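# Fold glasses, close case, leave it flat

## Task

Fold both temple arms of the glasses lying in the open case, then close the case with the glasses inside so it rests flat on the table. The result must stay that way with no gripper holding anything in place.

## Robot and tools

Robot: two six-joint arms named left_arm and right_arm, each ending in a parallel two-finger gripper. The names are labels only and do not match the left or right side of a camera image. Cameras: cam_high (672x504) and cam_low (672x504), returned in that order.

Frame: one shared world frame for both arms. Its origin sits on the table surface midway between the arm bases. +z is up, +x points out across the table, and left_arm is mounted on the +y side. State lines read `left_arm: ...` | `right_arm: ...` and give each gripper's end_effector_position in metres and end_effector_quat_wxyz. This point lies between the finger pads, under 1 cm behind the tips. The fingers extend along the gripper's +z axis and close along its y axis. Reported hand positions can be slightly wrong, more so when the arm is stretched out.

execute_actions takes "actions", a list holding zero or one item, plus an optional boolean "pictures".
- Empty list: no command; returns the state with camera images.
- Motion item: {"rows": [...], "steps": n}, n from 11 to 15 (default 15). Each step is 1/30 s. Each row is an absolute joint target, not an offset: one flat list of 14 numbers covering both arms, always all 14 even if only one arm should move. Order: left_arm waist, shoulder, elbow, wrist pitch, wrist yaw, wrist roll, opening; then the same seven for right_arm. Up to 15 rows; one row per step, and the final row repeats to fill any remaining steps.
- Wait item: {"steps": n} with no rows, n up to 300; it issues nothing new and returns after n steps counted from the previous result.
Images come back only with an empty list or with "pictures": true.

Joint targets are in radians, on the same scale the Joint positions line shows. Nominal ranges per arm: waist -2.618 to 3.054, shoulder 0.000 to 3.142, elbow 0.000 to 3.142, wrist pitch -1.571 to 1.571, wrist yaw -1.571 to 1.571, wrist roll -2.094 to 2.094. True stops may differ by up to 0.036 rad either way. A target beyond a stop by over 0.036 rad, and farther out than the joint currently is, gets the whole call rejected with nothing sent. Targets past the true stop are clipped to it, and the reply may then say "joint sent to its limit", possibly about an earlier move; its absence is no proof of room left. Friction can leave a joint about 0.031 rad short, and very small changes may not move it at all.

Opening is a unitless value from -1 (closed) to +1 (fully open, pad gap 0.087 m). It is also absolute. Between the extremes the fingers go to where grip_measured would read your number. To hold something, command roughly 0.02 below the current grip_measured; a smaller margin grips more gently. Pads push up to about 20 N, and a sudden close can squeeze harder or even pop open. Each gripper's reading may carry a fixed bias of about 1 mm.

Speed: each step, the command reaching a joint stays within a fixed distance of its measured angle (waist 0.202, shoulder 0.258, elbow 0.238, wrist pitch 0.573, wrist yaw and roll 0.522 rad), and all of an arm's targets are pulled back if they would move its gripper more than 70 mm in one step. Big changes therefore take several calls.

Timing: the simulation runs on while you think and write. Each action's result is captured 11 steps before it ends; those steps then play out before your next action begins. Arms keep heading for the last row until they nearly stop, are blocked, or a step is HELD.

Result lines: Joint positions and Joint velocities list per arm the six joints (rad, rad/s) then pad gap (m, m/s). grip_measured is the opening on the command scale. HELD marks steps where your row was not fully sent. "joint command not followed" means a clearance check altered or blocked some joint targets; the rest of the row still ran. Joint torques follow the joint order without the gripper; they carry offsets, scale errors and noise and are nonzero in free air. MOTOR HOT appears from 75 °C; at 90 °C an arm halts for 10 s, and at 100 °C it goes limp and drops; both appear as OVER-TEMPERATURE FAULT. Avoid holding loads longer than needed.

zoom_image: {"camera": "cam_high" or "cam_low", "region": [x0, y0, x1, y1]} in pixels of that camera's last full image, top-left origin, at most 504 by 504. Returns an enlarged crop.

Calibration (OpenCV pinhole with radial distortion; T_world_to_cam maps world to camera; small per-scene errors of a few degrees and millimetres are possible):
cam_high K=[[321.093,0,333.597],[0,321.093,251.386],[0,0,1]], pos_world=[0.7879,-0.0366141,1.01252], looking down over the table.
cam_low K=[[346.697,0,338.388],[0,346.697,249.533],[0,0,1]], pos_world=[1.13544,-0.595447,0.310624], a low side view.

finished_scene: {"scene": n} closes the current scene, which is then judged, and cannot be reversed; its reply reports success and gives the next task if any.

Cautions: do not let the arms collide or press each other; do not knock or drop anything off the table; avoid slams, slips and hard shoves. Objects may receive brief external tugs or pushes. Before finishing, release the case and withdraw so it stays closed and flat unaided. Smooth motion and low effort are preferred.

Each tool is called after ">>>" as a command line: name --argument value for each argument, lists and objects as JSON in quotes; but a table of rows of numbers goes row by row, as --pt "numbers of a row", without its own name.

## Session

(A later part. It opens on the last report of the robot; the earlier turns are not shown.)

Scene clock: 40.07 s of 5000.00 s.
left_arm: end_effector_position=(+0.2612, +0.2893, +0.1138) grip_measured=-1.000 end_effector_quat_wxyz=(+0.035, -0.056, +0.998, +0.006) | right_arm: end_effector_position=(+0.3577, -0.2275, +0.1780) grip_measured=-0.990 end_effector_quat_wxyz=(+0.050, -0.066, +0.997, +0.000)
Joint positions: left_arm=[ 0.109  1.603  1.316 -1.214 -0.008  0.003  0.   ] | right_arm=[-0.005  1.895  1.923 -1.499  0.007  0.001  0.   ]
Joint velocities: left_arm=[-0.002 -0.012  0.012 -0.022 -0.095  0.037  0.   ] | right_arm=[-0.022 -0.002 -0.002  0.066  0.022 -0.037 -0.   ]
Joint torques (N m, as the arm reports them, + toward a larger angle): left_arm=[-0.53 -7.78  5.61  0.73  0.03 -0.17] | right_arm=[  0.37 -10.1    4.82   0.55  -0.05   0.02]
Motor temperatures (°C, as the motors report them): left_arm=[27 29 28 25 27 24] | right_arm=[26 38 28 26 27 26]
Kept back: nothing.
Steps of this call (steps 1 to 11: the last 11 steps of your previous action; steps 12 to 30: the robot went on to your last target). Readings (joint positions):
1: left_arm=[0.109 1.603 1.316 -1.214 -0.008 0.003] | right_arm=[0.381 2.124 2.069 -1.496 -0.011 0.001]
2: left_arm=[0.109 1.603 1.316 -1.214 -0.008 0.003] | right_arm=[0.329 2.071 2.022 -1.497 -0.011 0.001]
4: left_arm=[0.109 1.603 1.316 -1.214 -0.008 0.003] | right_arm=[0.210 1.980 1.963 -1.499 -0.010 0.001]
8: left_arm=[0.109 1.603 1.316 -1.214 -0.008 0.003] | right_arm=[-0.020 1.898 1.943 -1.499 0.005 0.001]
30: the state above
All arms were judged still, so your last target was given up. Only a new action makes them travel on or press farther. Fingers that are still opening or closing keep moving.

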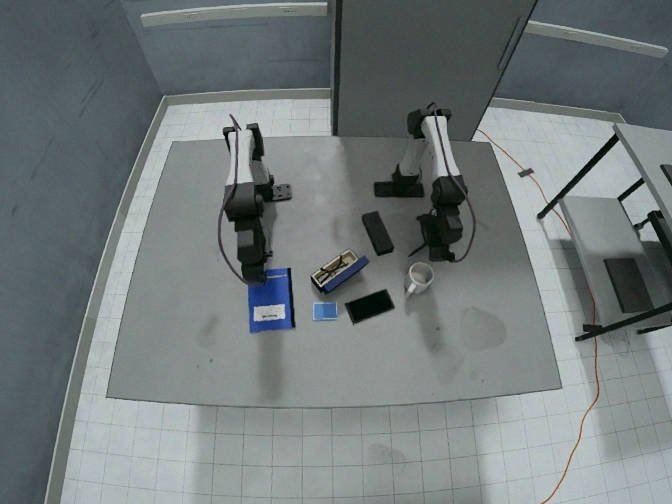

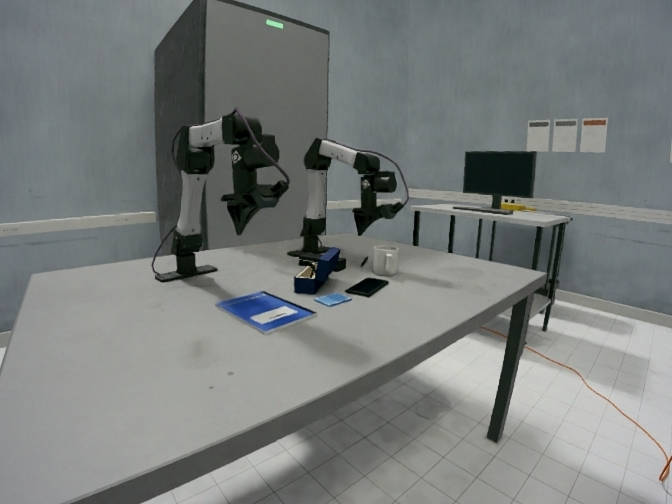

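>>> execute_actions --actions '[{"rows":[[-0.38,1.7,1.6,-1.4,0,0,-1,0.63,1.9,1.7,-1.35,0,0,-1]]}]'

>>> execute_actions --actions '[{"rows":[[-0.38,2.3,2.36,-1.5,0,0,-1,0.63,2.15,1.7,-1.104,0,0,-1]]}]'

>>> execute_actions --actions '[{"steps":20}]'

>>> execute_actions --actions '[{"rows":[[-0.38,2.42,2.36,-1.5,0,0,-1,0.63,2.15,1.7,-1.104,0,0,-1]]}]'

>>> execute_actions --actions '[{"rows":[[-0.4,2.42,2.36,-1.5,0,0,-1,0.63,2.15,1.7,-1.104,0,0,-1],[-0.415,2.42,2.36,-1.5,0,0,-1,0.63,2.15,1.7,-1.104,0,0,-1],[-0.43,2.42,2.36,-1.5,0,0,-1,0.63,2.15,1.7,-1.104,0,0,-1],[-0.445,2.42,2.36,-1.5,0,0,-1,0.63,2.15,1.7,-1.104,0,0,-1],[-0.46,2.42,2.36,-1.5,0,0,-1,0.63,2.15,1.7,-1.104,0,0,-1],[-0.475,2.42,2.36,-1.5,0,0,-1,0.63,2.15,1.7,-1.104,0,0,-1],[-0.49,2.42,2.36,-1.5,0,0,-1,0.63,2.15,1.7,-1.104,0,0,-1],[-0.505,2.42,2.36,-1.5,0,0,-1,0.63,2.15,1.7,-1.104,0,0,-1],[-0.52,2.42,2.36,-1.5,0,0,-1,0.63,2.15,1.7,-1.104,0,0,-1],[-0.535,2.42,2.36,-1.5,0,0,-1,0.63,2.15,1.7,-1.104,0,0,-1],[-0.55,2.42,2.36,-1.5,0,0,-1,0.63,2.15,1.7,-1.104,0,0,-1],[-0.565,2.42,2.36,-1.5,0,0,-1,0.63,2.15,1.7,-1.104,0,0,-1],[-0.58,2.42,2.36,-1.5,0,0,-1,0.63,2.15,1.7,-1.104,0,0,-1]]}]'

>>> execute_actions --actions '[{"steps":25}]' --pictures true

>>> zoom_image --camera "cam_low" --region '[250, 200, 410, 320]'

Scene clock: 42.60 s of 5000.00 s.
left_arm: end_effector_position=(+0.2945, +0.2346, +0.1451) grip_measured=-1.000 end_effector_quat_wxyz=(+0.054, +0.047, +0.997, +0.007) | right_arm: end_effector_position=(+0.3381, -0.1815, +0.1454) grip_measured=-0.990 end_effector_quat_wxyz=(+0.023, -0.143, +0.989, -0.005)
Joint positions: left_arm=[-0.1    1.694  1.541 -1.311 -0.019  0.002  0.   ] | right_arm=[ 0.151  1.884  1.77  -1.413  0.017  0.003  0.   ]
Joint velocities: left_arm=[-1.995  0.193  1.038  0.022  0.037  0.051  0.   ] | right_arm=[ 1.736  0.168 -0.935  0.359 -0.037 -0.037  0.001]
Joint torques (N m, as the arm reports them, + toward a larger angle): left_arm=[-0.65 -9.11  6.5  -0.39  0.07 -0.14] | right_arm=[  2.2  -10.07   6.05   0.49  -0.14   0.  ]
Motor temperatures (°C, as the motors report them): left_arm=[27 29 28 25 27 24] | right_arm=[26 38 28 26 27 26]
Steps of this call (steps 1 to 72: nothing new was sent; steps 73 to 76: the first 4 steps of this action). Readings (joint positions):
73: left_arm=[0.086 1.622 1.357 -1.260 -0.017 0.002] | right_arm=[0.010 1.888 1.893 -1.471 0.013 0.002]
74: left_arm=[0.035 1.654 1.430 -1.303 -0.020 0.002] | right_arm=[0.043 1.879 1.847 -1.444 0.017 0.003]
76: the state above

Scene clock: 43.10 s of 5000.00 s.
left_arm: end_effector_position=(+0.3019, +0.1415, +0.1594) grip_measured=-1.000 end_effector_quat_wxyz=(-0.006, +0.191, +0.981, +0.002) | right_arm: end_effector_position=(+0.2639, -0.0493, +0.1238) grip_measured=-0.990 end_effector_quat_wxyz=(+0.011, -0.345, +0.939, -0.005)
Joint positions: left_arm=[-0.384  1.939  1.893 -1.538 -0.001  0.007  0.   ] | right_arm=[ 0.62   1.91   1.715 -1.36   0.017  0.055  0.   ]
Joint velocities: left_arm=[0.042 2.166 2.498 0.037 0.007 0.022 0.   ] | right_arm=[-0.222 -0.012  0.002 -0.168 -0.066 -0.242  0.   ]
Joint torques (N m, as the arm reports them, + toward a larger angle): left_arm=[ 0.16 -6.62  6.32  0.79 -0.03 -0.21] | right_arm=[  3.36 -10.76   6.56   0.66  -0.23  -0.11]
Motor temperatures (°C, as the motors report them): left_arm=[27 29 28 25 27 24] | right_arm=[26 38 28 26 27 26]
Kept back: nothing.
A step of this action was HELD (marked below), so the last 11 steps of it were dropped. An arm can still carry out its HELD step.
Steps of this call (steps 1 to 11: the last 11 steps of your previous action; steps 12 to 15: the first 4 steps of this action). Readings (joint positions):
12: left_arm=[-0.387 1.733 1.634 -1.435 0.002 -0.001] | right_arm=[0.650 1.910 1.715 -1.360 -0.002 0.011] HELD
13: left_arm=[-0.387 1.798 1.724 -1.478 0.001 0.004] | right_arm=[0.648 1.910 1.715 -1.358 0.001 0.032] HELD
14: left_arm=[-0.386 1.867 1.809 -1.523 0.000 0.007] | right_arm=[0.633 1.910 1.715 -1.354 0.012 0.055] HELD
15: the state above HELD
joint command not followed: on one or more control steps a check withheld the commanded joint targets of the right arm, and it was not sent them on those steps. On the call's last step the targets were still withheld.
cause: the commanded joint targets would bring a part of the robot too close to another arm (this arm's wrist (the part past joint 4) and the other arm's wrist (the part past joint 5)); next, command targets that bring no part of the robot closer to that arm.

Scene clock: 43.77 s of 5000.00 s.
left_arm: end_effector_position=(+0.3423, +0.1289, +0.1177) grip_measured=-1.000 end_effector_quat_wxyz=(-0.022, +0.188, +0.982, +0.007) | right_arm: end_effector_position=(+0.2558, -0.0453, +0.1242) grip_measured=-0.990 end_effector_quat_wxyz=(+0.003, -0.374, +0.928, -0.002)
Joint positions: left_arm=[-0.377  2.14   2.016 -1.492 -0.006  0.006  0.   ] | right_arm=[ 0.645  1.91   1.715 -1.371  0.006  0.019  0.   ]
Joint velocities: left_arm=[-0.002  0.002 -0.002  0.007  0.007 -0.022  0.   ] | right_arm=[-0.017  0.007 -0.007  0.022 -0.007  0.022  0.001]
Joint torques (N m, as the arm reports them, + toward a larger angle): left_arm=[ -0.03 -14.     9.     0.24   0.02  -0.21] | right_arm=[  0.54 -10.67   6.68   0.51  -0.09   0.02]
Motor temperatures (°C, as the motors report them): left_arm=[27 29 28 25 27 24] | right_arm=[26 39 28 26 27 26]
Kept back: nothing.
Steps of this call (steps 1 to 20: nothing new was sent). Readings (joint positions):
1: left_arm=[-0.383 2.006 1.962 -1.523 -0.003 0.006] | right_arm=[0.618 1.910 1.715 -1.368 0.020 0.053]
2: left_arm=[-0.380 2.054 1.998 -1.504 -0.004 0.006] | right_arm=[0.619 1.910 1.715 -1.380 0.019 0.048]
4: left_arm=[-0.377 2.112 2.011 -1.492 -0.006 0.006] | right_arm=[0.629 1.910 1.715 -1.387 0.017 0.041]
8: left_arm=[-0.377 2.141 2.011 -1.492 -0.006 0.006] | right_arm=[0.645 1.910 1.715 -1.376 0.009 0.027]
20: the state above

Scene clock: 43.90 s of 5000.00 s.
left_arm: end_effector_position=(+0.3945, +0.1086, +0.0989) grip_measured=-1.000 end_effector_quat_wxyz=(+0.010, +0.188, +0.982, +0.001) | right_arm: end_effector_position=(+0.2576, -0.0435, +0.1229) grip_measured=-0.990 end_effector_quat_wxyz=(+0.007, -0.374, +0.927, -0.000)
Joint positions: left_arm=[-0.377  2.348  2.296 -1.501 -0.006  0.006  0.   ] | right_arm=[ 0.645  1.913  1.715 -1.361  0.006  0.018  0.   ]
Joint velocities: left_arm=[ 0.007  1.238  0.989  0.403 -0.037  0.081  0.   ] | right_arm=[-0.002  0.071 -0.007  0.3   -0.022 -0.022 -0.002]
Joint torques (N m, as the arm reports them, + toward a larger angle): left_arm=[ -0.05 -14.28   6.75  -0.31   0.    -0.21] | right_arm=[ 0.31 -6.42  6.4   0.56 -0.11 -0.04]
Motor temperatures (°C, as the motors report them): left_arm=[27 29 28 25 27 24] | right_arm=[26 39 28 26 27 26]
Kept back: nothing.
A step of this action was HELD (marked below), so the last 11 steps of it were dropped. An arm can still carry out its HELD step.
Steps of this call (steps 1 to 4: the first 4 steps of this action). Readings (joint positions):
1: left_arm=[-0.377 2.177 2.072 -1.525 -0.006 0.006] | right_arm=[0.645 1.910 1.715 -1.371 0.006 0.019] HELD
2: left_arm=[-0.377 2.237 2.166 -1.533 -0.006 0.006] | right_arm=[0.645 1.910 1.715 -1.371 0.006 0.019] HELD
4: the state above
joint command not followed: on one or more control steps a check withheld the commanded joint targets of the right arm, and it was not sent them on those steps.
cause: the commanded joint targets would bring a part of the robot too close to another arm (this arm's wrist (the part past joint 4) and the other arm's wrist (the part past joint 5)); next, command targets that bring no part of the robot closer to that arm.

Scene clock: 44.03 s of 5000.00 s.
left_arm: end_effector_position=(+0.4004, +0.1056, +0.0736) grip_measured=-1.000 end_effector_quat_wxyz=(-0.008, +0.189, +0.982, +0.005) | right_arm: end_effector_position=(+0.2703, -0.0310, +0.0983) grip_measured=-0.990 end_effector_quat_wxyz=(+0.007, -0.375, +0.927, -0.000)
Joint positions: left_arm=[-0.379  2.422  2.32  -1.486 -0.006  0.006  0.   ] | right_arm=[ 0.645  1.983  1.715 -1.289  0.006  0.016  0.   ]
Joint velocities: left_arm=[-0.012  0.042  0.007  0.022 -0.022 -0.066  0.   ] | right_arm=[-0.017  0.852  0.017  0.681  0.022 -0.037 -0.001]
Joint torques (N m, as the arm reports them, + toward a larger angle): left_arm=[  0.1  -17.79   6.51   0.32  -0.04  -0.14] | right_arm=[-0.62 -7.58  5.95  0.45 -0.03 -0.01]
Motor temperatures (°C, as the motors report them): left_arm=[27 30 29 25 27 24] | right_arm=[26 39 28 26 27 26]
Kept back: nothing.
A step of this action was HELD (marked below), so the last 11 steps of it were dropped. An arm can still carry out its HELD step.
Steps of this call (steps 1 to 4: the first 4 steps of this action). Readings (joint positions):
1: left_arm=[-0.378 2.383 2.317 -1.490 -0.006 0.006] | right_arm=[0.645 1.921 1.715 -1.349 0.006 0.018]
2: left_arm=[-0.378 2.403 2.320 -1.485 -0.006 0.006] | right_arm=[0.645 1.935 1.715 -1.332 0.006 0.017] HELD
3: left_arm=[-0.379 2.416 2.320 -1.486 -0.006 0.006] | right_arm=[0.645 1.956 1.715 -1.312 0.006 0.016] HELD
4: the state above HELD
joint command not followed: on one or more control steps a check withheld the commanded joint targets of the left arm, and it was not sent them on those steps. On the call's last step the targets were still withheld.
cause: the commanded joint targets would bring a part of the robot too close to another arm (this arm's forearm (the part past joint 3) and the other arm's wrist (the part past joint 4)); next, command targets that bring no part of the robot closer to that arm.

Scene clock: 44.87 s of 5000.00 s.
left_arm: end_effector_position=(+0.4175, +0.1203, +0.0658) grip_measured=-1.000 end_effector_quat_wxyz=(+0.012, +0.177, +0.984, +0.026) | right_arm: end_effector_position=(+0.2900, -0.0137, +0.0724) grip_measured=-0.990 end_effector_quat_wxyz=(+0.029, -0.376, +0.926, +0.006)
Joint positions: left_arm=[-0.353  2.436  2.318 -1.438 -0.056  0.01   0.   ] | right_arm=[ 0.644  2.05   1.715 -1.177  0.012  0.013  0.   ]
Joint velocities: left_arm=[ 0.002  0.007 -0.007  0.007 -0.022 -0.037  0.   ] | right_arm=[-0.012 -0.007  0.002  0.022  0.007  0.037  0.001]
Joint torques (N m, as the arm reports them, + toward a larger angle): left_arm=[ -1.64 -18.86   6.79  -0.15   0.39  -0.19] | right_arm=[-0.66 -6.55  5.69  0.81 -0.13 -0.07]
Motor temperatures (°C, as the motors report them): left_arm=[27 30 29 25 27 24] | right_arm=[26 39 29 26 27 26]
Kept back: nothing.
Steps of this call (steps 1 to 25: nothing new was sent). Readings (joint positions):
1: left_arm=[-0.379 2.422 2.318 -1.480 -0.020 0.007] | right_arm=[0.645 2.014 1.715 -1.264 0.008 0.014]
2: left_arm=[-0.374 2.427 2.318 -1.459 -0.039 0.010] | right_arm=[0.645 2.029 1.715 -1.238 0.012 0.018]
4: left_arm=[-0.361 2.435 2.318 -1.446 -0.049 0.010] | right_arm=[0.644 2.045 1.715 -1.201 0.012 0.016]
8: left_arm=[-0.353 2.436 2.318 -1.438 -0.056 0.010] | right_arm=[0.644 2.050 1.715 -1.177 0.012 0.013]
25: the state above

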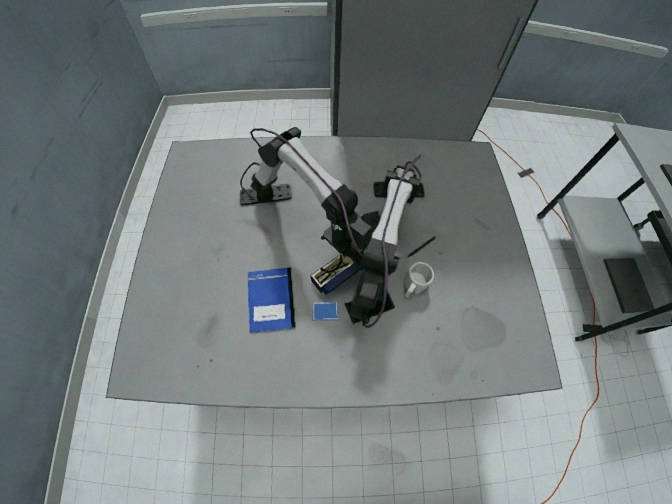

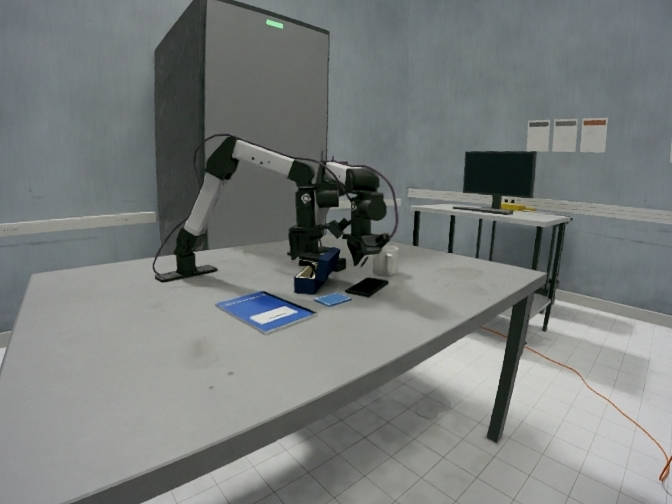

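Region (250, 200, 410, 320) of cam_low's 672x504 image, scaled by 3.150, with more detail than that image has; it fills the top 378 rows of this view, and the rest is white.

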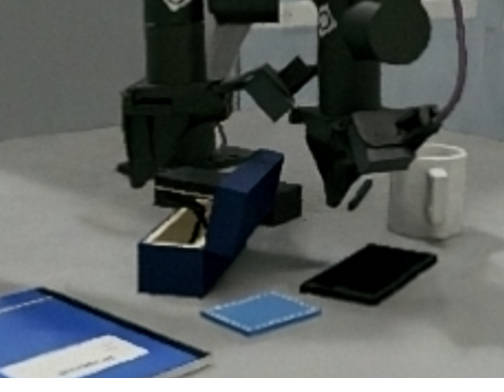

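No brace.

>>> execute_actions --actions '[{"rows":[[-0.36,2.40,2.37,-1.5,0,0,-1,0.3,1.6,1.4,-1.3,0,0,-1]]}]'

>>> execute_actions --actions '[{"rows":[[-0.38,2.4,2.37,-1.5,0,0,-1,0.3,1.6,1.4,-1.3,0,0,-1],[-0.4,2.4,2.37,-1.5,0,0,-1,0.3,1.6,1.4,-1.3,0,0,-1],[-0.42,2.4,2.37,-1.5,0,0,-1,0.3,1.6,1.4,-1.3,0,0,-1],[-0.44,2.4,2.37,-1.5,0,0,-1,0.3,1.6,1.4,-1.3,0,0,-1],[-0.46,2.4,2.37,-1.5,0,0,-1,0.3,1.6,1.4,-1.3,0,0,-1],[-0.48,2.4,2.37,-1.5,0,0,-1,0.3,1.6,1.4,-1.3,0,0,-1],[-0.5,2.4,2.37,-1.5,0,0,-1,0.3,1.6,1.4,-1.3,0,0,-1],[-0.52,2.4,2.37,-1.5,0,0,-1,0.3,1.6,1.4,-1.3,0,0,-1],[-0.54,2.4,2.37,-1.5,0,0,-1,0.3,1.6,1.4,-1.3,0,0,-1],[-0.56,2.4,2.37,-1.5,0,0,-1,0.3,1.6,1.4,-1.3,0,0,-1],[-0.58,2.4,2.37,-1.5,0,0,-1,0.3,1.6,1.4,-1.3,0,0,-1],[-0.6,2.4,2.37,-1.5,0,0,-1,0.3,1.6,1.4,-1.3,0,0,-1],[-0.62,2.4,2.37,-1.5,0,0,-1,0.3,1.6,1.4,-1.3,0,0,-1],[-0.64,2.4,2.37,-1.5,0,0,-1,0.3,1.6,1.4,-1.3,0,0,-1]]}]'

>>> execute_actions --actions '[{"steps":25}]' --pictures true

>>> zoom_image --camera "cam_low" --region '[250, 200, 410, 320]'

Scene clock: 46.00 s of 5000.00 s.
left_arm: end_effector_position=(+0.4132, +0.1163, +0.0712) grip_measured=-1.000 end_effector_quat_wxyz=(+0.007, +0.178, +0.984, +0.015) | right_arm: end_effector_position=(+0.2772, -0.0719, +0.0852) grip_measured=-0.990 end_effector_quat_wxyz=(+0.010, -0.327, +0.945, +0.004)
Joint positions: left_arm=[-0.355  2.434  2.337 -1.465 -0.031  0.009  0.   ] | right_arm=[ 0.536  1.891  1.537 -1.195  0.     0.009  0.   ]
Joint velocities: left_arm=[-0.012 -0.037  0.134 -0.095  0.139  0.022  0.   ] | right_arm=[-1.297 -1.453 -1.302 -0.476  0.051  0.037 -0.   ]
Joint torques (N m, as the arm reports them, + toward a larger angle): left_arm=[ -0.21 -17.06   9.02   0.23   0.01  -0.22] | right_arm=[ -1.18 -13.85   6.63   0.43  -0.04   0.  ]
Motor temperatures (°C, as the motors report them): left_arm=[27 31 29 25 27 24] | right_arm=[26 39 29 26 27 26]
Steps of this call (steps 1 to 30: nothing new was sent; steps 31 to 34: the first 4 steps of this action). Readings (joint positions):
31: left_arm=[-0.353 2.436 2.318 -1.440 -0.053 0.010] | right_arm=[0.634 2.027 1.688 -1.165 0.007 0.011]
32: left_arm=[-0.354 2.436 2.323 -1.452 -0.044 0.009] | right_arm=[0.612 1.988 1.637 -1.167 0.002 0.010]
34: the state above

Scene clock: 46.50 s of 5000.00 s.
left_arm: end_effector_position=(+0.4059, +0.1046, +0.0775) grip_measured=-1.000 end_effector_quat_wxyz=(+0.004, +0.189, +0.982, +0.006) | right_arm: end_effector_position=(+0.2696, -0.1623, +0.1452) grip_measured=-0.990 end_effector_quat_wxyz=(+0.060, -0.209, +0.976, +0.009)
Joint positions: left_arm=[-0.379  2.425  2.346 -1.485 -0.013  0.007  0.   ] | right_arm=[ 0.289  1.583  1.424 -1.291  0.008  0.007  0.   ]
Joint velocities: left_arm=[-0.388 -0.002 -0.012  0.037  0.037  0.037  0.   ] | right_arm=[-0.017  0.007 -0.002  0.007  0.051  0.022 -0.   ]
Joint torques (N m, as the arm reports them, + toward a larger angle): left_arm=[ -2.66 -16.37   8.99   0.27   0.05  -0.22] | right_arm=[ 0.84 -5.95  5.06  0.52 -0.09 -0.02]
Motor temperatures (°C, as the motors report them): left_arm=[27 31 29 25 27 24] | right_arm=[26 39 29 26 27 26]
Steps of this call (steps 1 to 11: the last 11 steps of your previous action; steps 12 to 15: the first 4 steps of this action). Readings (joint positions):
12: left_arm=[-0.356 2.425 2.346 -1.485 -0.013 0.008] | right_arm=[0.289 1.583 1.424 -1.288 0.008 0.007]
13: left_arm=[-0.360 2.425 2.346 -1.485 -0.013 0.008] | right_arm=[0.289 1.583 1.424 -1.290 0.008 0.007]
15: the state above

Scene clock: 47.33 s of 5000.00 s.
left_arm: end_effector_position=(+0.3491, +0.0047, +0.0778) grip_measured=-1.000 end_effector_quat_wxyz=(+0.001, +0.319, +0.948, +0.005) | right_arm: end_effector_position=(+0.2695, -0.1624, +0.1452) grip_measured=-0.990 end_effector_quat_wxyz=(+0.059, -0.209, +0.976, +0.009)
Joint positions: left_arm=[-0.648  2.425  2.346 -1.492 -0.01   0.008  0.   ] | right_arm=[ 0.289  1.583  1.424 -1.292  0.008  0.007  0.   ]
Joint velocities: left_arm=[-0.002  0.007  0.012 -0.051  0.022  0.051  0.   ] | right_arm=[-0.002  0.012  0.002  0.037 -0.022  0.066 -0.   ]
Joint torques (N m, as the arm reports them, + toward a larger angle): left_arm=[  0.74 -16.45   8.95   0.32   0.05  -0.23] | right_arm=[ 0.78 -5.89  5.06  0.53 -0.09 -0.03]
Motor temperatures (°C, as the motors report them): left_arm=[27 32 29 25 27 24] | right_arm=[26 38 29 26 27 26]
Kept back: nothing.
Steps of this call (steps 1 to 11: the last 11 steps of your previous action; steps 12 to 25: the robot went on to your last target). Readings (joint positions):
1: left_arm=[-0.395 2.425 2.346 -1.485 -0.013 0.007] | right_arm=[0.289 1.583 1.424 -1.291 0.008 0.007]
2: left_arm=[-0.415 2.425 2.346 -1.485 -0.013 0.007] | right_arm=[0.289 1.583 1.424 -1.291 0.008 0.007]
4: left_arm=[-0.462 2.425 2.346 -1.487 -0.016 0.008] | right_arm=[0.289 1.583 1.424 -1.291 0.008 0.007]
8: left_arm=[-0.558 2.425 2.346 -1.489 -0.016 0.008] | right_arm=[0.289 1.583 1.424 -1.292 0.008 0.007]
25: the state above

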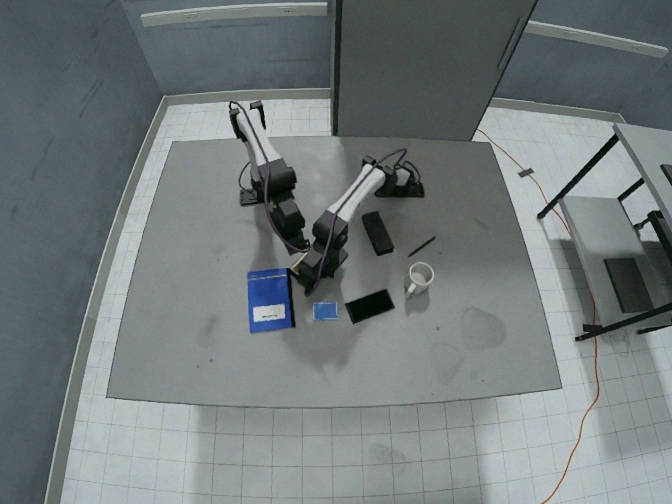

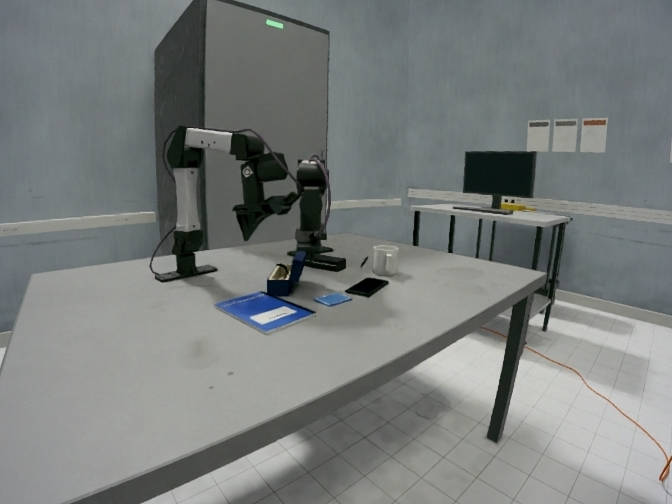

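Region (250, 200, 410, 320) of cam_low's 672x504 image, scaled by 3.150, with more detail than that image has; it fills the top 378 rows of this view, and the rest is white.

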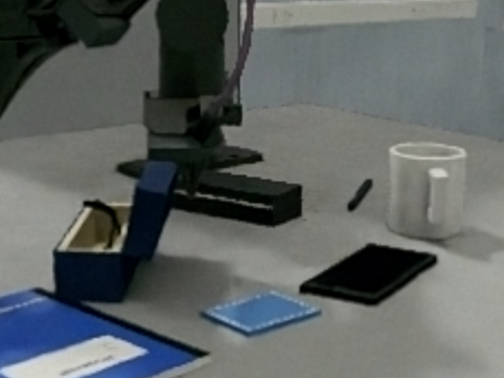

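>>> execute_actions --actions '[{"rows":[[-0.64,2.40,2.37,-1.5,0,0,-1,0.5,1.1,0.5,-0.1,0,0,-1]]}]'

>>> execute_actions --actions '[{"steps":25}]'

>>> execute_actions --actions '[{"rows":[[-0.64,2.40,2.37,-1.5,0,0,-1,0.5,1.34,0.541,0.0,0,0,-1]]}]'

>>> execute_actions --actions '[{"steps":25}]' --pictures true

>>> zoom_image --camera "cam_low" --region '[210, 200, 370, 320]'

Scene clock: 48.37 s of 5000.00 s.
left_arm: end_effector_position=(+0.3509, +0.0056, +0.0819) grip_measured=-1.000 end_effector_quat_wxyz=(+0.006, +0.317, +0.948, +0.002) | right_arm: end_effector_position=(+0.2626, -0.1116, +0.1326) grip_measured=-0.990 end_effector_quat_wxyz=(+0.226, -0.284, +0.930, +0.065)
Joint positions: left_arm=[-0.643  2.417  2.349 -1.492 -0.008  0.008  0.   ] | right_arm=[ 0.467  1.314  1.093 -0.875  0.014  0.01   0.   ]
Joint velocities: left_arm=[ 0.042 -0.066  0.032 -0.037 -0.022 -0.037  0.   ] | right_arm=[ 1.16  -2.474 -2.547  3.055 -0.227 -0.066  0.001]
Joint torques (N m, as the arm reports them, + toward a larger angle): left_arm=[  0.03 -15.3    8.46   0.37   0.02  -0.19] | right_arm=[-2.6  -7.33  8.08  1.21  0.27  0.04]
Motor temperatures (°C, as the motors report them): left_arm=[27 32 29 25 27 24] | right_arm=[26 38 29 26 27 26]
Steps of this call (steps 1 to 15: the robot went on to your last target; steps 16 to 27: nothing new was sent; steps 28 to 31: the first 4 steps of this action). Readings (joint positions):
28: left_arm=[-0.648 2.425 2.346 -1.492 -0.010 0.008] | right_arm=[0.313 1.544 1.369 -1.198 0.018 0.008]
29: left_arm=[-0.648 2.425 2.346 -1.492 -0.009 0.008] | right_arm=[0.364 1.476 1.279 -1.075 0.024 0.013]
31: the state above

Scene clock: 49.20 s of 5000.00 s.
left_arm: end_effector_position=(+0.3512, +0.0058, +0.0827) grip_measured=-1.000 end_effector_quat_wxyz=(+0.007, +0.317, +0.949, +0.002) | right_arm: end_effector_position=(+0.2669, -0.0921, +0.0652) grip_measured=-0.990 end_effector_quat_wxyz=(+0.395, -0.285, +0.863, +0.133)
Joint positions: left_arm=[-0.642  2.415  2.35  -1.492 -0.008  0.008  0.   ] | right_arm=[ 0.506  1.094  0.496 -0.113  0.001  0.006  0.   ]
Joint velocities: left_arm=[ 0.002 -0.012  0.002  0.095 -0.051  0.051  0.   ] | right_arm=[ 0.002 -0.007 -0.007  0.051  0.066  0.007  0.   ]
Joint torques (N m, as the arm reports them, + toward a larger angle): left_arm=[  0.24 -15.63   8.66   0.36   0.02  -0.23] | right_arm=[-0.44 -2.49  7.99  1.77 -0.05 -0.04]
Motor temperatures (°C, as the motors report them): left_arm=[27 32 29 25 27 24] | right_arm=[26 38 29 26 27 26]
Kept back: nothing.
Steps of this call (steps 1 to 11: the last 11 steps of your previous action; steps 12 to 25: the robot went on to your last target). Readings (joint positions):
1: left_arm=[-0.642 2.415 2.350 -1.492 -0.008 0.008] | right_arm=[0.496 1.231 1.009 -0.769 0.006 0.008]
2: left_arm=[-0.642 2.415 2.350 -1.492 -0.008 0.008] | right_arm=[0.505 1.160 0.930 -0.661 0.001 0.007]
4: left_arm=[-0.642 2.415 2.350 -1.492 -0.008 0.008] | right_arm=[0.506 1.087 0.790 -0.444 0.001 0.006]
8: left_arm=[-0.642 2.415 2.350 -1.492 -0.008 0.008] | right_arm=[0.506 1.084 0.544 -0.243 0.001 0.006]
25: the state above

Scene clock: 49.33 s of 5000.00 s.
left_arm: end_effector_position=(+0.3512, +0.0058, +0.0827) grip_measured=-1.000 end_effector_quat_wxyz=(+0.007, +0.317, +0.949, +0.002) | right_arm: end_effector_position=(+0.2780, -0.0838, +0.0333) grip_measured=-0.990 end_effector_quat_wxyz=(+0.356, -0.291, +0.880, +0.120)
Joint positions: left_arm=[-0.642  2.415  2.35  -1.492 -0.008  0.008  0.   ] | right_arm=[ 0.506  1.296  0.532 -0.035  0.001  0.006  0.   ]
Joint velocities: left_arm=[-0.002 -0.002  0.002 -0.037 -0.051 -0.022  0.   ] | right_arm=[-0.007  1.018  0.002  0.11  -0.007 -0.022  0.   ]
Joint torques (N m, as the arm reports them, + toward a larger angle): left_arm=[  0.25 -15.68   8.56   0.37   0.03  -0.22] | right_arm=[-0.38 -6.35  7.84  1.65 -0.01  0.  ]
Motor temperatures (°C, as the motors report them): left_arm=[27 32 29 25 27 24] | right_arm=[26 38 29 26 27 26]
Steps of this call (steps 1 to 4: the first 4 steps of this action). Readings (joint positions):
1: left_arm=[-0.642 2.415 2.350 -1.492 -0.008 0.008] | right_arm=[0.506 1.125 0.501 -0.096 0.001 0.006]
2: left_arm=[-0.642 2.415 2.350 -1.492 -0.008 0.008] | right_arm=[0.506 1.190 0.518 -0.067 0.001 0.006]
4: the state above

Scene clock: 50.17 s of 5000.00 s.
left_arm: end_effector_position=(+0.3512, +0.0058, +0.0827) grip_measured=-1.000 end_effector_quat_wxyz=(+0.007, +0.317, +0.949, +0.002) | right_arm: end_effector_position=(+0.2794, -0.0827, +0.0251) grip_measured=-0.990 end_effector_quat_wxyz=(+0.350, -0.292, +0.882, +0.118)
Joint positions: left_arm=[-0.642  2.415  2.35  -1.492 -0.008  0.008  0.   ] | right_arm=[ 0.506  1.337  0.532 -0.011  0.001  0.006  0.   ]
Joint velocities: left_arm=[-0.002 -0.012  0.002 -0.007 -0.022  0.022  0.   ] | right_arm=[ 0.007 -0.007 -0.012  0.007 -0.007  0.066 -0.   ]
Joint torques (N m, as the arm reports them, + toward a larger angle): left_arm=[  0.2  -15.57   8.59   0.37   0.03  -0.22] | right_arm=[-0.35 -4.43  7.65  1.63 -0.03  0.  ]
Motor temperatures (°C, as the motors report them): left_arm=[27 33 29 25 27 24] | right_arm=[26 38 29 26 27 26]
Kept back: nothing.
Steps of this call (steps 1 to 11: the last 11 steps of your previous action; steps 12 to 25: the robot went on to your last target). Readings (joint positions):
1: left_arm=[-0.642 2.415 2.350 -1.492 -0.008 0.008] | right_arm=[0.506 1.322 0.532 -0.036 0.001 0.006]
2: left_arm=[-0.642 2.415 2.350 -1.492 -0.008 0.008] | right_arm=[0.506 1.334 0.532 -0.038 0.001 0.006]
4: left_arm=[-0.642 2.415 2.350 -1.492 -0.008 0.008] | right_arm=[0.506 1.337 0.532 -0.033 0.001 0.006]
8: left_arm=[-0.642 2.415 2.350 -1.492 -0.008 0.008] | right_arm=[0.506 1.337 0.532 -0.018 0.001 0.006]
25: the state above

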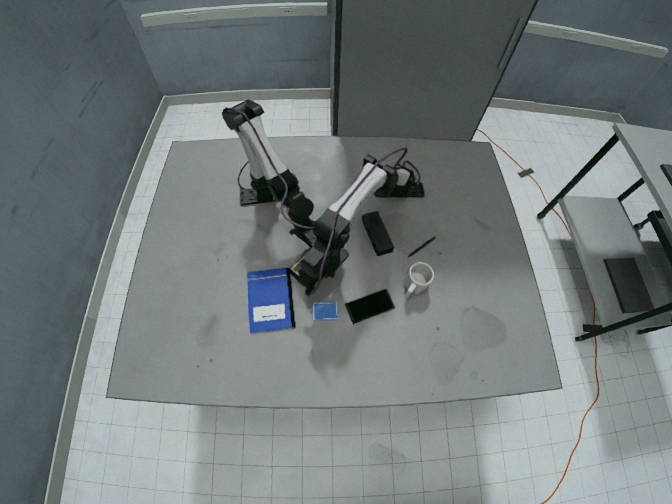

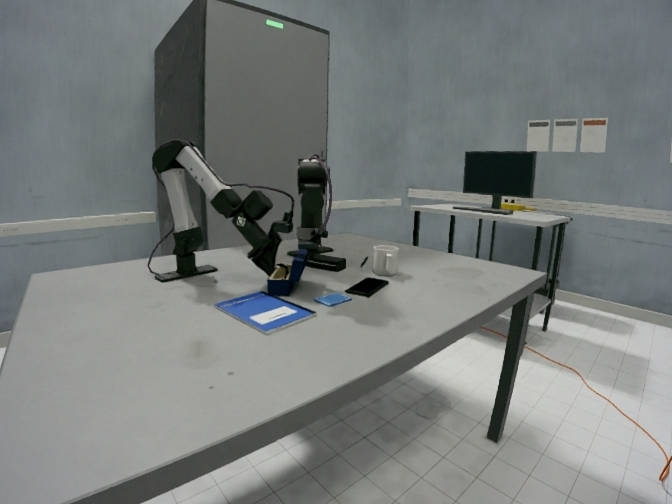

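Region (210, 200, 370, 320) of cam_low's 672x504 image, scaled by 3.150, with more detail than that image has; it fills the top 378 rows of this view, and the rest is white.

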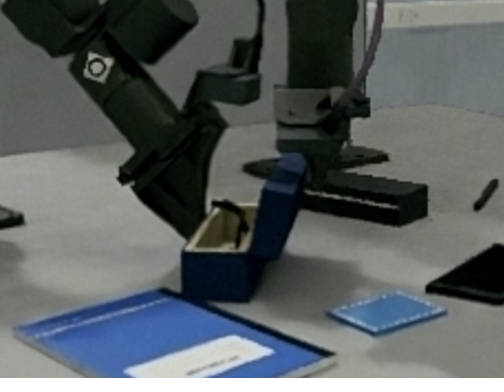

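>>> execute_actions --actions '[{"rows":[[-0.64,2.40,2.37,-1.5,0,0,-1,0.5,1.34,0.541,0.0,0,2.0,-1]]}]'

>>> execute_actions --actions '[{"steps":25}]'

>>> execute_actions --actions '[{"rows":[[-0.64,2.40,2.37,-1.5,0.04,0,-1,0.5,1.34,0.541,0,0,2,-1],[-0.64,2.40,2.37,-1.5,0.07,0,-1,0.5,1.34,0.541,0,0,2,-1],[-0.64,2.40,2.37,-1.5,0.1,0,-1,0.5,1.34,0.541,0,0,2,-1],[-0.64,2.40,2.37,-1.5,0.13,0,-1,0.5,1.34,0.541,0,0,2,-1],[-0.64,2.40,2.37,-1.5,0.16,0,-1,0.5,1.34,0.541,0,0,2,-1],[-0.64,2.40,2.37,-1.5,0.19,0,-1,0.5,1.34,0.541,0,0,2,-1],[-0.64,2.40,2.37,-1.5,0.22,0,-1,0.5,1.34,0.541,0,0,2,-1],[-0.64,2.41,2.37,-1.5,0.25,0,-1,0.5,1.34,0.541,0,0,2,-1],[-0.64,2.42,2.37,-1.5,0.28,0,-1,0.5,1.34,0.541,0,0,2,-1],[-0.64,2.43,2.37,-1.5,0.31,0,-1,0.5,1.34,0.541,0,0,2,-1],[-0.64,2.44,2.37,-1.5,0.34,0,-1,0.5,1.34,0.541,0,0,2,-1],[-0.64,2.45,2.37,-1.5,0.37,0,-1,0.5,1.34,0.541,0,0,2,-1],[-0.64,2.46,2.37,-1.5,0.4,0,-1,0.5,1.34,0.541,0,0,2,-1]]}]'

>>> execute_actions --actions '[{"steps":25}]' --pictures true

>>> zoom_image --camera "cam_low" --region '[210, 200, 370, 320]'

Scene clock: 51.67 s of 5000.00 s.
left_arm: end_effector_position=(+0.3512, +0.0058, +0.0827) grip_measured=-1.000 end_effector_quat_wxyz=(+0.007, +0.317, +0.949, +0.002) | right_arm: end_effector_position=(+0.2720, -0.0689, +0.0273) grip_measured=-0.990 end_effector_quat_wxyz=(+0.321, -0.119, +0.922, +0.182)
Joint positions: left_arm=[-0.642  2.415  2.35  -1.492 -0.008  0.008  0.   ] | right_arm=[ 0.506  1.337  0.532 -0.01   0.001  0.388  0.   ]
Joint velocities: left_arm=[ 0.012 -0.007  0.002  0.007 -0.066 -0.051  0.   ] | right_arm=[ 0.017  0.002 -0.017 -0.066  0.037  2.864 -0.001]
Joint torques (N m, as the arm reports them, + toward a larger angle): left_arm=[  0.17 -15.6    8.48   0.36   0.07  -0.22] | right_arm=[-0.27 -4.54  7.68  1.72 -0.09  0.05]
Motor temperatures (°C, as the motors report them): left_arm=[27 33 29 25 27 24] | right_arm=[26 38 29 27 27 26]
Steps of this call (steps 1 to 15: the robot went on to your last target; steps 16 to 41: nothing new was sent; steps 42 to 45: the first 4 steps of this action). Readings (joint positions):
42: left_arm=[-0.642 2.415 2.350 -1.492 -0.008 0.008] | right_arm=[0.506 1.337 0.532 -0.010 -0.000 0.088]
43: left_arm=[-0.642 2.415 2.350 -1.492 -0.008 0.008] | right_arm=[0.506 1.337 0.532 -0.010 0.001 0.189]
45: the state above

Scene clock: 52.50 s of 5000.00 s.
left_arm: end_effector_position=(+0.3618, +0.0155, +0.0825) grip_measured=-1.000 end_effector_quat_wxyz=(+0.020, +0.311, +0.950, +0.021) | right_arm: end_effector_position=(+0.2682, -0.0388, +0.0428) grip_measured=-0.990 end_effector_quat_wxyz=(+0.076, +0.573, +0.759, +0.299)
Joint positions: left_arm=[-0.627  2.415  2.35  -1.481 -0.051  0.011  0.   ] | right_arm=[ 0.506  1.337  0.532 -0.139 -0.018  1.944  0.   ]
Joint velocities: left_arm=[ 0.002 -0.002 -0.012 -0.022 -0.037  0.051  0.   ] | right_arm=[-0.012 -0.002  0.012  0.037 -0.007  0.125  0.   ]
Joint torques (N m, as the arm reports them, + toward a larger angle): left_arm=[ -0.79 -15.6    8.6    0.23   0.42  -0.28] | right_arm=[-0.3  -4.29  7.38  2.55  0.23  0.37]
Motor temperatures (°C, as the motors report them): left_arm=[27 34 29 25 27 24] | right_arm=[26 38 29 27 27 26]
Kept back: nothing.
Steps of this call (steps 1 to 11: the last 11 steps of your previous action; steps 12 to 25: the robot went on to your last target). Readings (joint positions):
1: left_arm=[-0.642 2.415 2.350 -1.492 -0.010 0.008] | right_arm=[0.506 1.337 0.532 -0.014 0.002 0.486]
2: left_arm=[-0.641 2.415 2.350 -1.492 -0.011 0.008] | right_arm=[0.506 1.337 0.532 -0.020 0.002 0.585]
4: left_arm=[-0.640 2.415 2.350 -1.492 -0.014 0.008] | right_arm=[0.506 1.337 0.532 -0.033 0.002 0.782]
8: left_arm=[-0.637 2.415 2.350 -1.492 -0.023 0.008] | right_arm=[0.506 1.337 0.532 -0.062 0.002 1.173]
25: the state above

Scene clock: 52.63 s of 5000.00 s.
left_arm: end_effector_position=(+0.3574, +0.0093, +0.0823) grip_measured=-1.000 end_effector_quat_wxyz=(+0.013, +0.311, +0.950, +0.000) | right_arm: end_effector_position=(+0.2693, -0.0383, +0.0437) grip_measured=-0.990 end_effector_quat_wxyz=(+0.074, +0.579, +0.754, +0.301)
Joint positions: left_arm=[-0.627  2.415  2.35  -1.481 -0.008  0.011  0.   ] | right_arm=[ 0.506  1.337  0.532 -0.136 -0.018  1.96   0.   ]
Joint velocities: left_arm=[ 0.002  0.002 -0.002 -0.066  0.476  0.037  0.   ] | right_arm=[ 0.007 -0.017 -0.002  0.037 -0.095  0.051 -0.001]
Joint torques (N m, as the arm reports them, + toward a larger angle): left_arm=[ -0.77 -15.58   8.59   0.28   0.6   -0.31] | right_arm=[-0.24 -4.15  7.27  2.42  0.25  0.28]
Motor temperatures (°C, as the motors report them): left_arm=[27 34 29 25 27 24] | right_arm=[26 38 29 27 27 26]
Steps of this call (steps 1 to 4: the first 4 steps of this action). Readings (joint positions):
1: left_arm=[-0.627 2.415 2.350 -1.481 -0.050 0.011] | right_arm=[0.506 1.337 0.532 -0.139 -0.018 1.948]
2: left_arm=[-0.627 2.415 2.350 -1.481 -0.041 0.011] | right_arm=[0.506 1.337 0.532 -0.139 -0.018 1.953]
4: the state above

Scene clock: 53.47 s of 5000.00 s.
left_arm: end_effector_position=(+0.3172, -0.0458, +0.0851) grip_measured=-1.000 end_effector_quat_wxyz=(-0.057, +0.307, +0.933, -0.179) | right_arm: end_effector_position=(+0.2872, -0.0268, +0.0630) grip_measured=-0.990 end_effector_quat_wxyz=(+0.085, +0.580, +0.730, +0.352)
Joint positions: left_arm=[-0.631  2.445  2.362 -1.488  0.378  0.009  0.   ] | right_arm=[ 0.506  1.337  0.532 -0.025 -0.012  1.992  0.   ]
Joint velocities: left_arm=[-0.007 -0.012 -0.002  0.022  0.066  0.022  0.   ] | right_arm=[ 0.012  0.002 -0.007  0.051 -0.022  0.037 -0.001]
Joint torques (N m, as the arm reports them, + toward a larger angle): left_arm=[ -0.48 -13.33   7.55   0.28   0.25  -0.2 ] | right_arm=[-0.31 -4.42  7.57  1.58  0.18  0.05]
Motor temperatures (°C, as the motors report them): left_arm=[27 34 29 25 27 24] | right_arm=[26 37 29 28 27 26]
Kept back: nothing.
Steps of this call (steps 1 to 11: the last 11 steps of your previous action; steps 12 to 25: the robot went on to your last target). Readings (joint positions):
1: left_arm=[-0.627 2.414 2.350 -1.481 0.009 0.012] | right_arm=[0.506 1.337 0.532 -0.136 -0.018 1.962]
2: left_arm=[-0.626 2.411 2.350 -1.482 0.031 0.012] | right_arm=[0.506 1.337 0.532 -0.135 -0.018 1.964]
4: left_arm=[-0.626 2.409 2.351 -1.482 0.077 0.013] | right_arm=[0.506 1.337 0.532 -0.130 -0.017 1.968]
8: left_arm=[-0.621 2.409 2.361 -1.478 0.174 0.014] | right_arm=[0.506 1.337 0.532 -0.130 -0.019 1.970]
25: the state above

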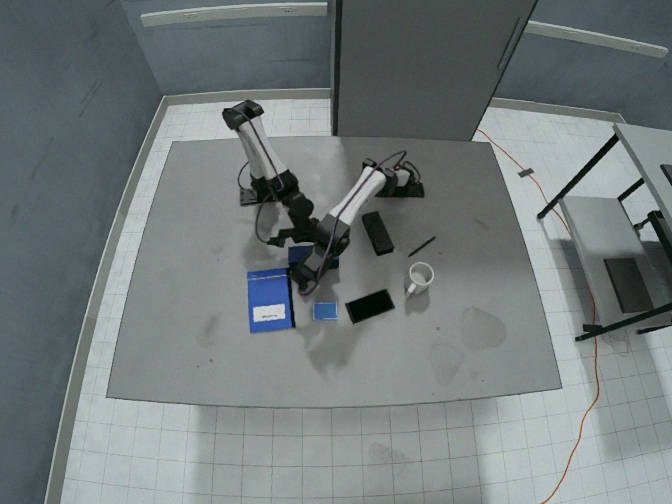

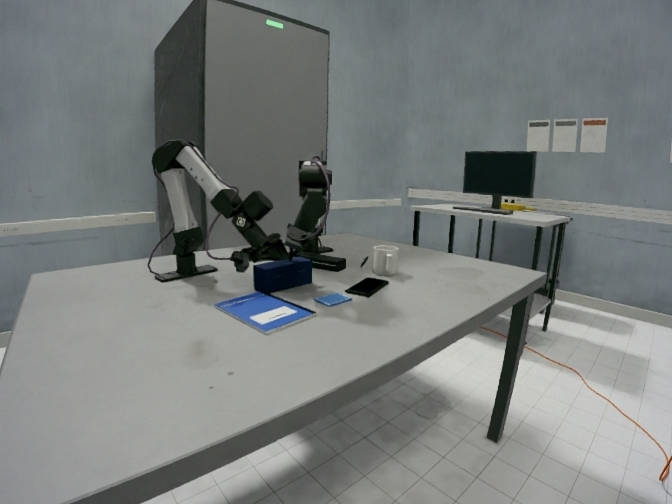

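Region (210, 200, 370, 320) of cam_low's 672x504 image, scaled by 3.150, with more detail than that image has; it fills the top 378 rows of this view, and the rest is white.

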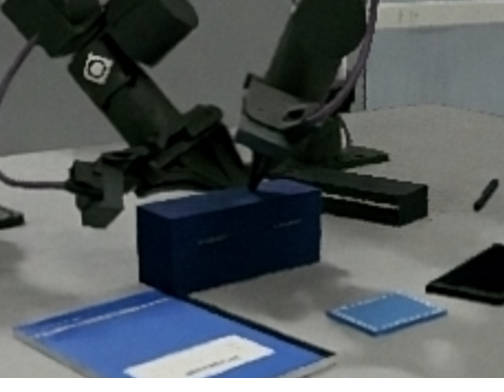

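Closed. Retract right, press, release.

>>> execute_actions --actions '[{"rows":[[-0.64,2.49,2.37,-1.5,0.4,0,-1,0.5,1.0,0.4,-0.1,0,2,-1]]}]'

>>> execute_actions --actions '[{"rows":[[-0.64,2.2,2.3,-1.5,0.4,0,-1,0.5,1.0,0.4,-0.1,0,2,-1]]}]'

>>> execute_actions --actions '[{"steps":20}]' --pictures true

>>> finished_scene --scene 1

Scene clock: 54.03 s of 5000.00 s.
left_arm: end_effector_position=(+0.3155, -0.0472, +0.0831) grip_measured=-1.000 end_effector_quat_wxyz=(-0.064, +0.304, +0.932, -0.185) | right_arm: end_effector_position=(+0.2656, -0.0435, +0.0963) grip_measured=-0.990 end_effector_quat_wxyz=(+0.099, +0.566, +0.711, +0.404)
Joint positions: left_arm=[-0.63   2.452  2.362 -1.489  0.394  0.007  0.   ] | right_arm=[ 0.506  1.071  0.427 -0.069 -0.01   1.995  0.   ]
Joint velocities: left_arm=[-0.012 -0.002  0.017  0.066 -0.007 -0.051  0.   ] | right_arm=[-0.007 -1.619 -0.295 -0.242  0.037 -0.007 -0.001]
Joint torques (N m, as the arm reports them, + toward a larger angle): left_arm=[ -0.65 -11.6    7.54   0.28   0.16  -0.17] | right_arm=[-0.31  0.    6.93  1.7   0.11  0.03]
Motor temperatures (°C, as the motors report them): left_arm=[27 34 29 25 27 24] | right_arm=[26 37 29 28 27 26]
Steps of this call (steps 1 to 13: the robot went on to your last target; steps 14 to 17: the first 4 steps of this action). Readings (joint positions):
14: left_arm=[-0.631 2.448 2.362 -1.488 0.388 0.009] | right_arm=[0.506 1.303 0.513 -0.018 -0.012 1.993]
15: left_arm=[-0.631 2.451 2.362 -1.488 0.390 0.008] | right_arm=[0.506 1.224 0.476 -0.035 -0.011 1.993]
17: the state above

Scene clock: 54.53 s of 5000.00 s.
left_arm: end_effector_position=(+0.3074, -0.0421, +0.1202) grip_measured=-1.000 end_effector_quat_wxyz=(-0.035, +0.309, +0.930, -0.196) | right_arm: end_effector_position=(+0.2633, -0.0455, +0.1101) grip_measured=-0.990 end_effector_quat_wxyz=(+0.104, +0.561, +0.704, +0.422)
Joint positions: left_arm=[-0.631  2.333  2.307 -1.491  0.396  0.006  0.   ] | right_arm=[ 0.506  1.007  0.423 -0.088 -0.009  1.995  0.   ]
Joint velocities: left_arm=[ 0.002 -1.17  -0.061 -0.022 -0.081 -0.051  0.   ] | right_arm=[-0.027  0.012  0.002  0.007  0.007  0.007  0.001]
Joint torques (N m, as the arm reports them, + toward a larger angle): left_arm=[ -0.57 -18.85   6.62   0.43   0.16  -0.16] | right_arm=[-0.3  -2.72  5.75  1.53  0.13  0.02]
Motor temperatures (°C, as the motors report them): left_arm=[27 34 29 25 27 24] | right_arm=[26 37 29 28 27 26]
Steps of this call (steps 1 to 11: the last 11 steps of your previous action; steps 12 to 15: the first 4 steps of this action). Readings (joint positions):
12: left_arm=[-0.630 2.433 2.349 -1.485 0.396 0.006] | right_arm=[0.506 1.007 0.423 -0.087 -0.009 1.995]
13: left_arm=[-0.630 2.406 2.326 -1.486 0.396 0.006] | right_arm=[0.506 1.007 0.423 -0.088 -0.009 1.995]
15: the state above

Scene clock: 55.20 s of 5000.00 s.
left_arm: end_effector_position=(+0.3032, -0.0391, +0.1763) grip_measured=-1.000 end_effector_quat_wxyz=(+0.031, +0.321, +0.922, -0.216) | right_arm: end_effector_position=(+0.2632, -0.0456, +0.1099) grip_measured=-0.990 end_effector_quat_wxyz=(+0.104, +0.561, +0.705, +0.422)
Joint positions: left_arm=[-0.631  2.192  2.306 -1.492  0.397  0.006  0.   ] | right_arm=[ 0.506  1.007  0.423 -0.089 -0.009  1.995  0.   ]
Joint velocities: left_arm=[-0.027 -0.002 -0.012  0.007 -0.037 -0.007  0.   ] | right_arm=[-0.022 -0.017 -0.022 -0.022  0.066 -0.007 -0.001]
Joint torques (N m, as the arm reports them, + toward a larger angle): left_arm=[ -0.58 -12.12   6.22   0.69   0.18  -0.19] | right_arm=[-0.34 -2.63  5.78  1.53  0.14  0.05]
Motor temperatures (°C, as the motors report them): left_arm=[27 34 29 25 27 24] | right_arm=[26 37 29 28 27 26]
Kept back: nothing.
Steps of this call (steps 1 to 11: the last 11 steps of your previous action; steps 12 to 20: the robot went on to your last target). Readings (joint positions):
1: left_arm=[-0.631 2.294 2.306 -1.491 0.396 0.006] | right_arm=[0.506 1.007 0.423 -0.088 -0.009 1.995]
2: left_arm=[-0.631 2.255 2.306 -1.491 0.396 0.006] | right_arm=[0.506 1.007 0.423 -0.088 -0.009 1.995]
4: left_arm=[-0.631 2.197 2.306 -1.491 0.397 0.006] | right_arm=[0.506 1.007 0.423 -0.088 -0.009 1.995]
8: left_arm=[-0.631 2.175 2.306 -1.492 0.397 0.006] | right_arm=[0.506 1.007 0.423 -0.089 -0.009 1.995]
20: the state above

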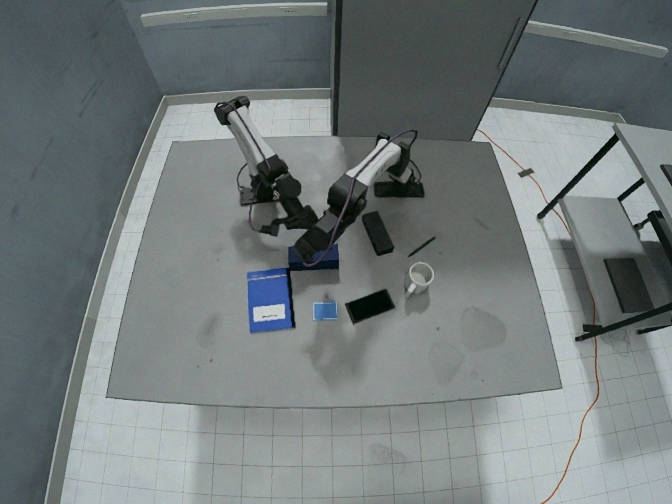

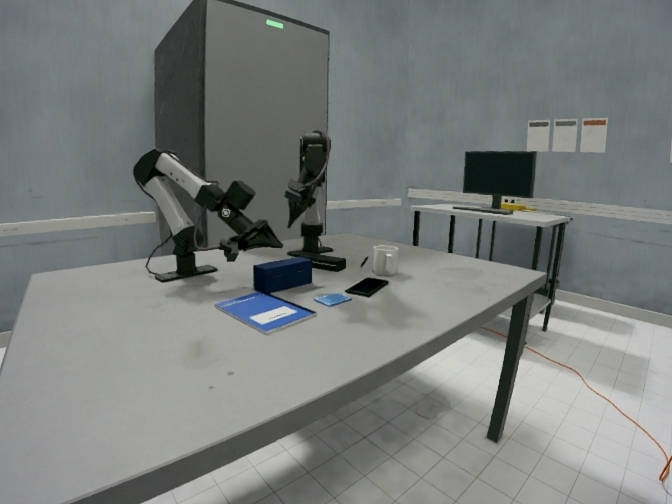

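The scene is finished: the task was done.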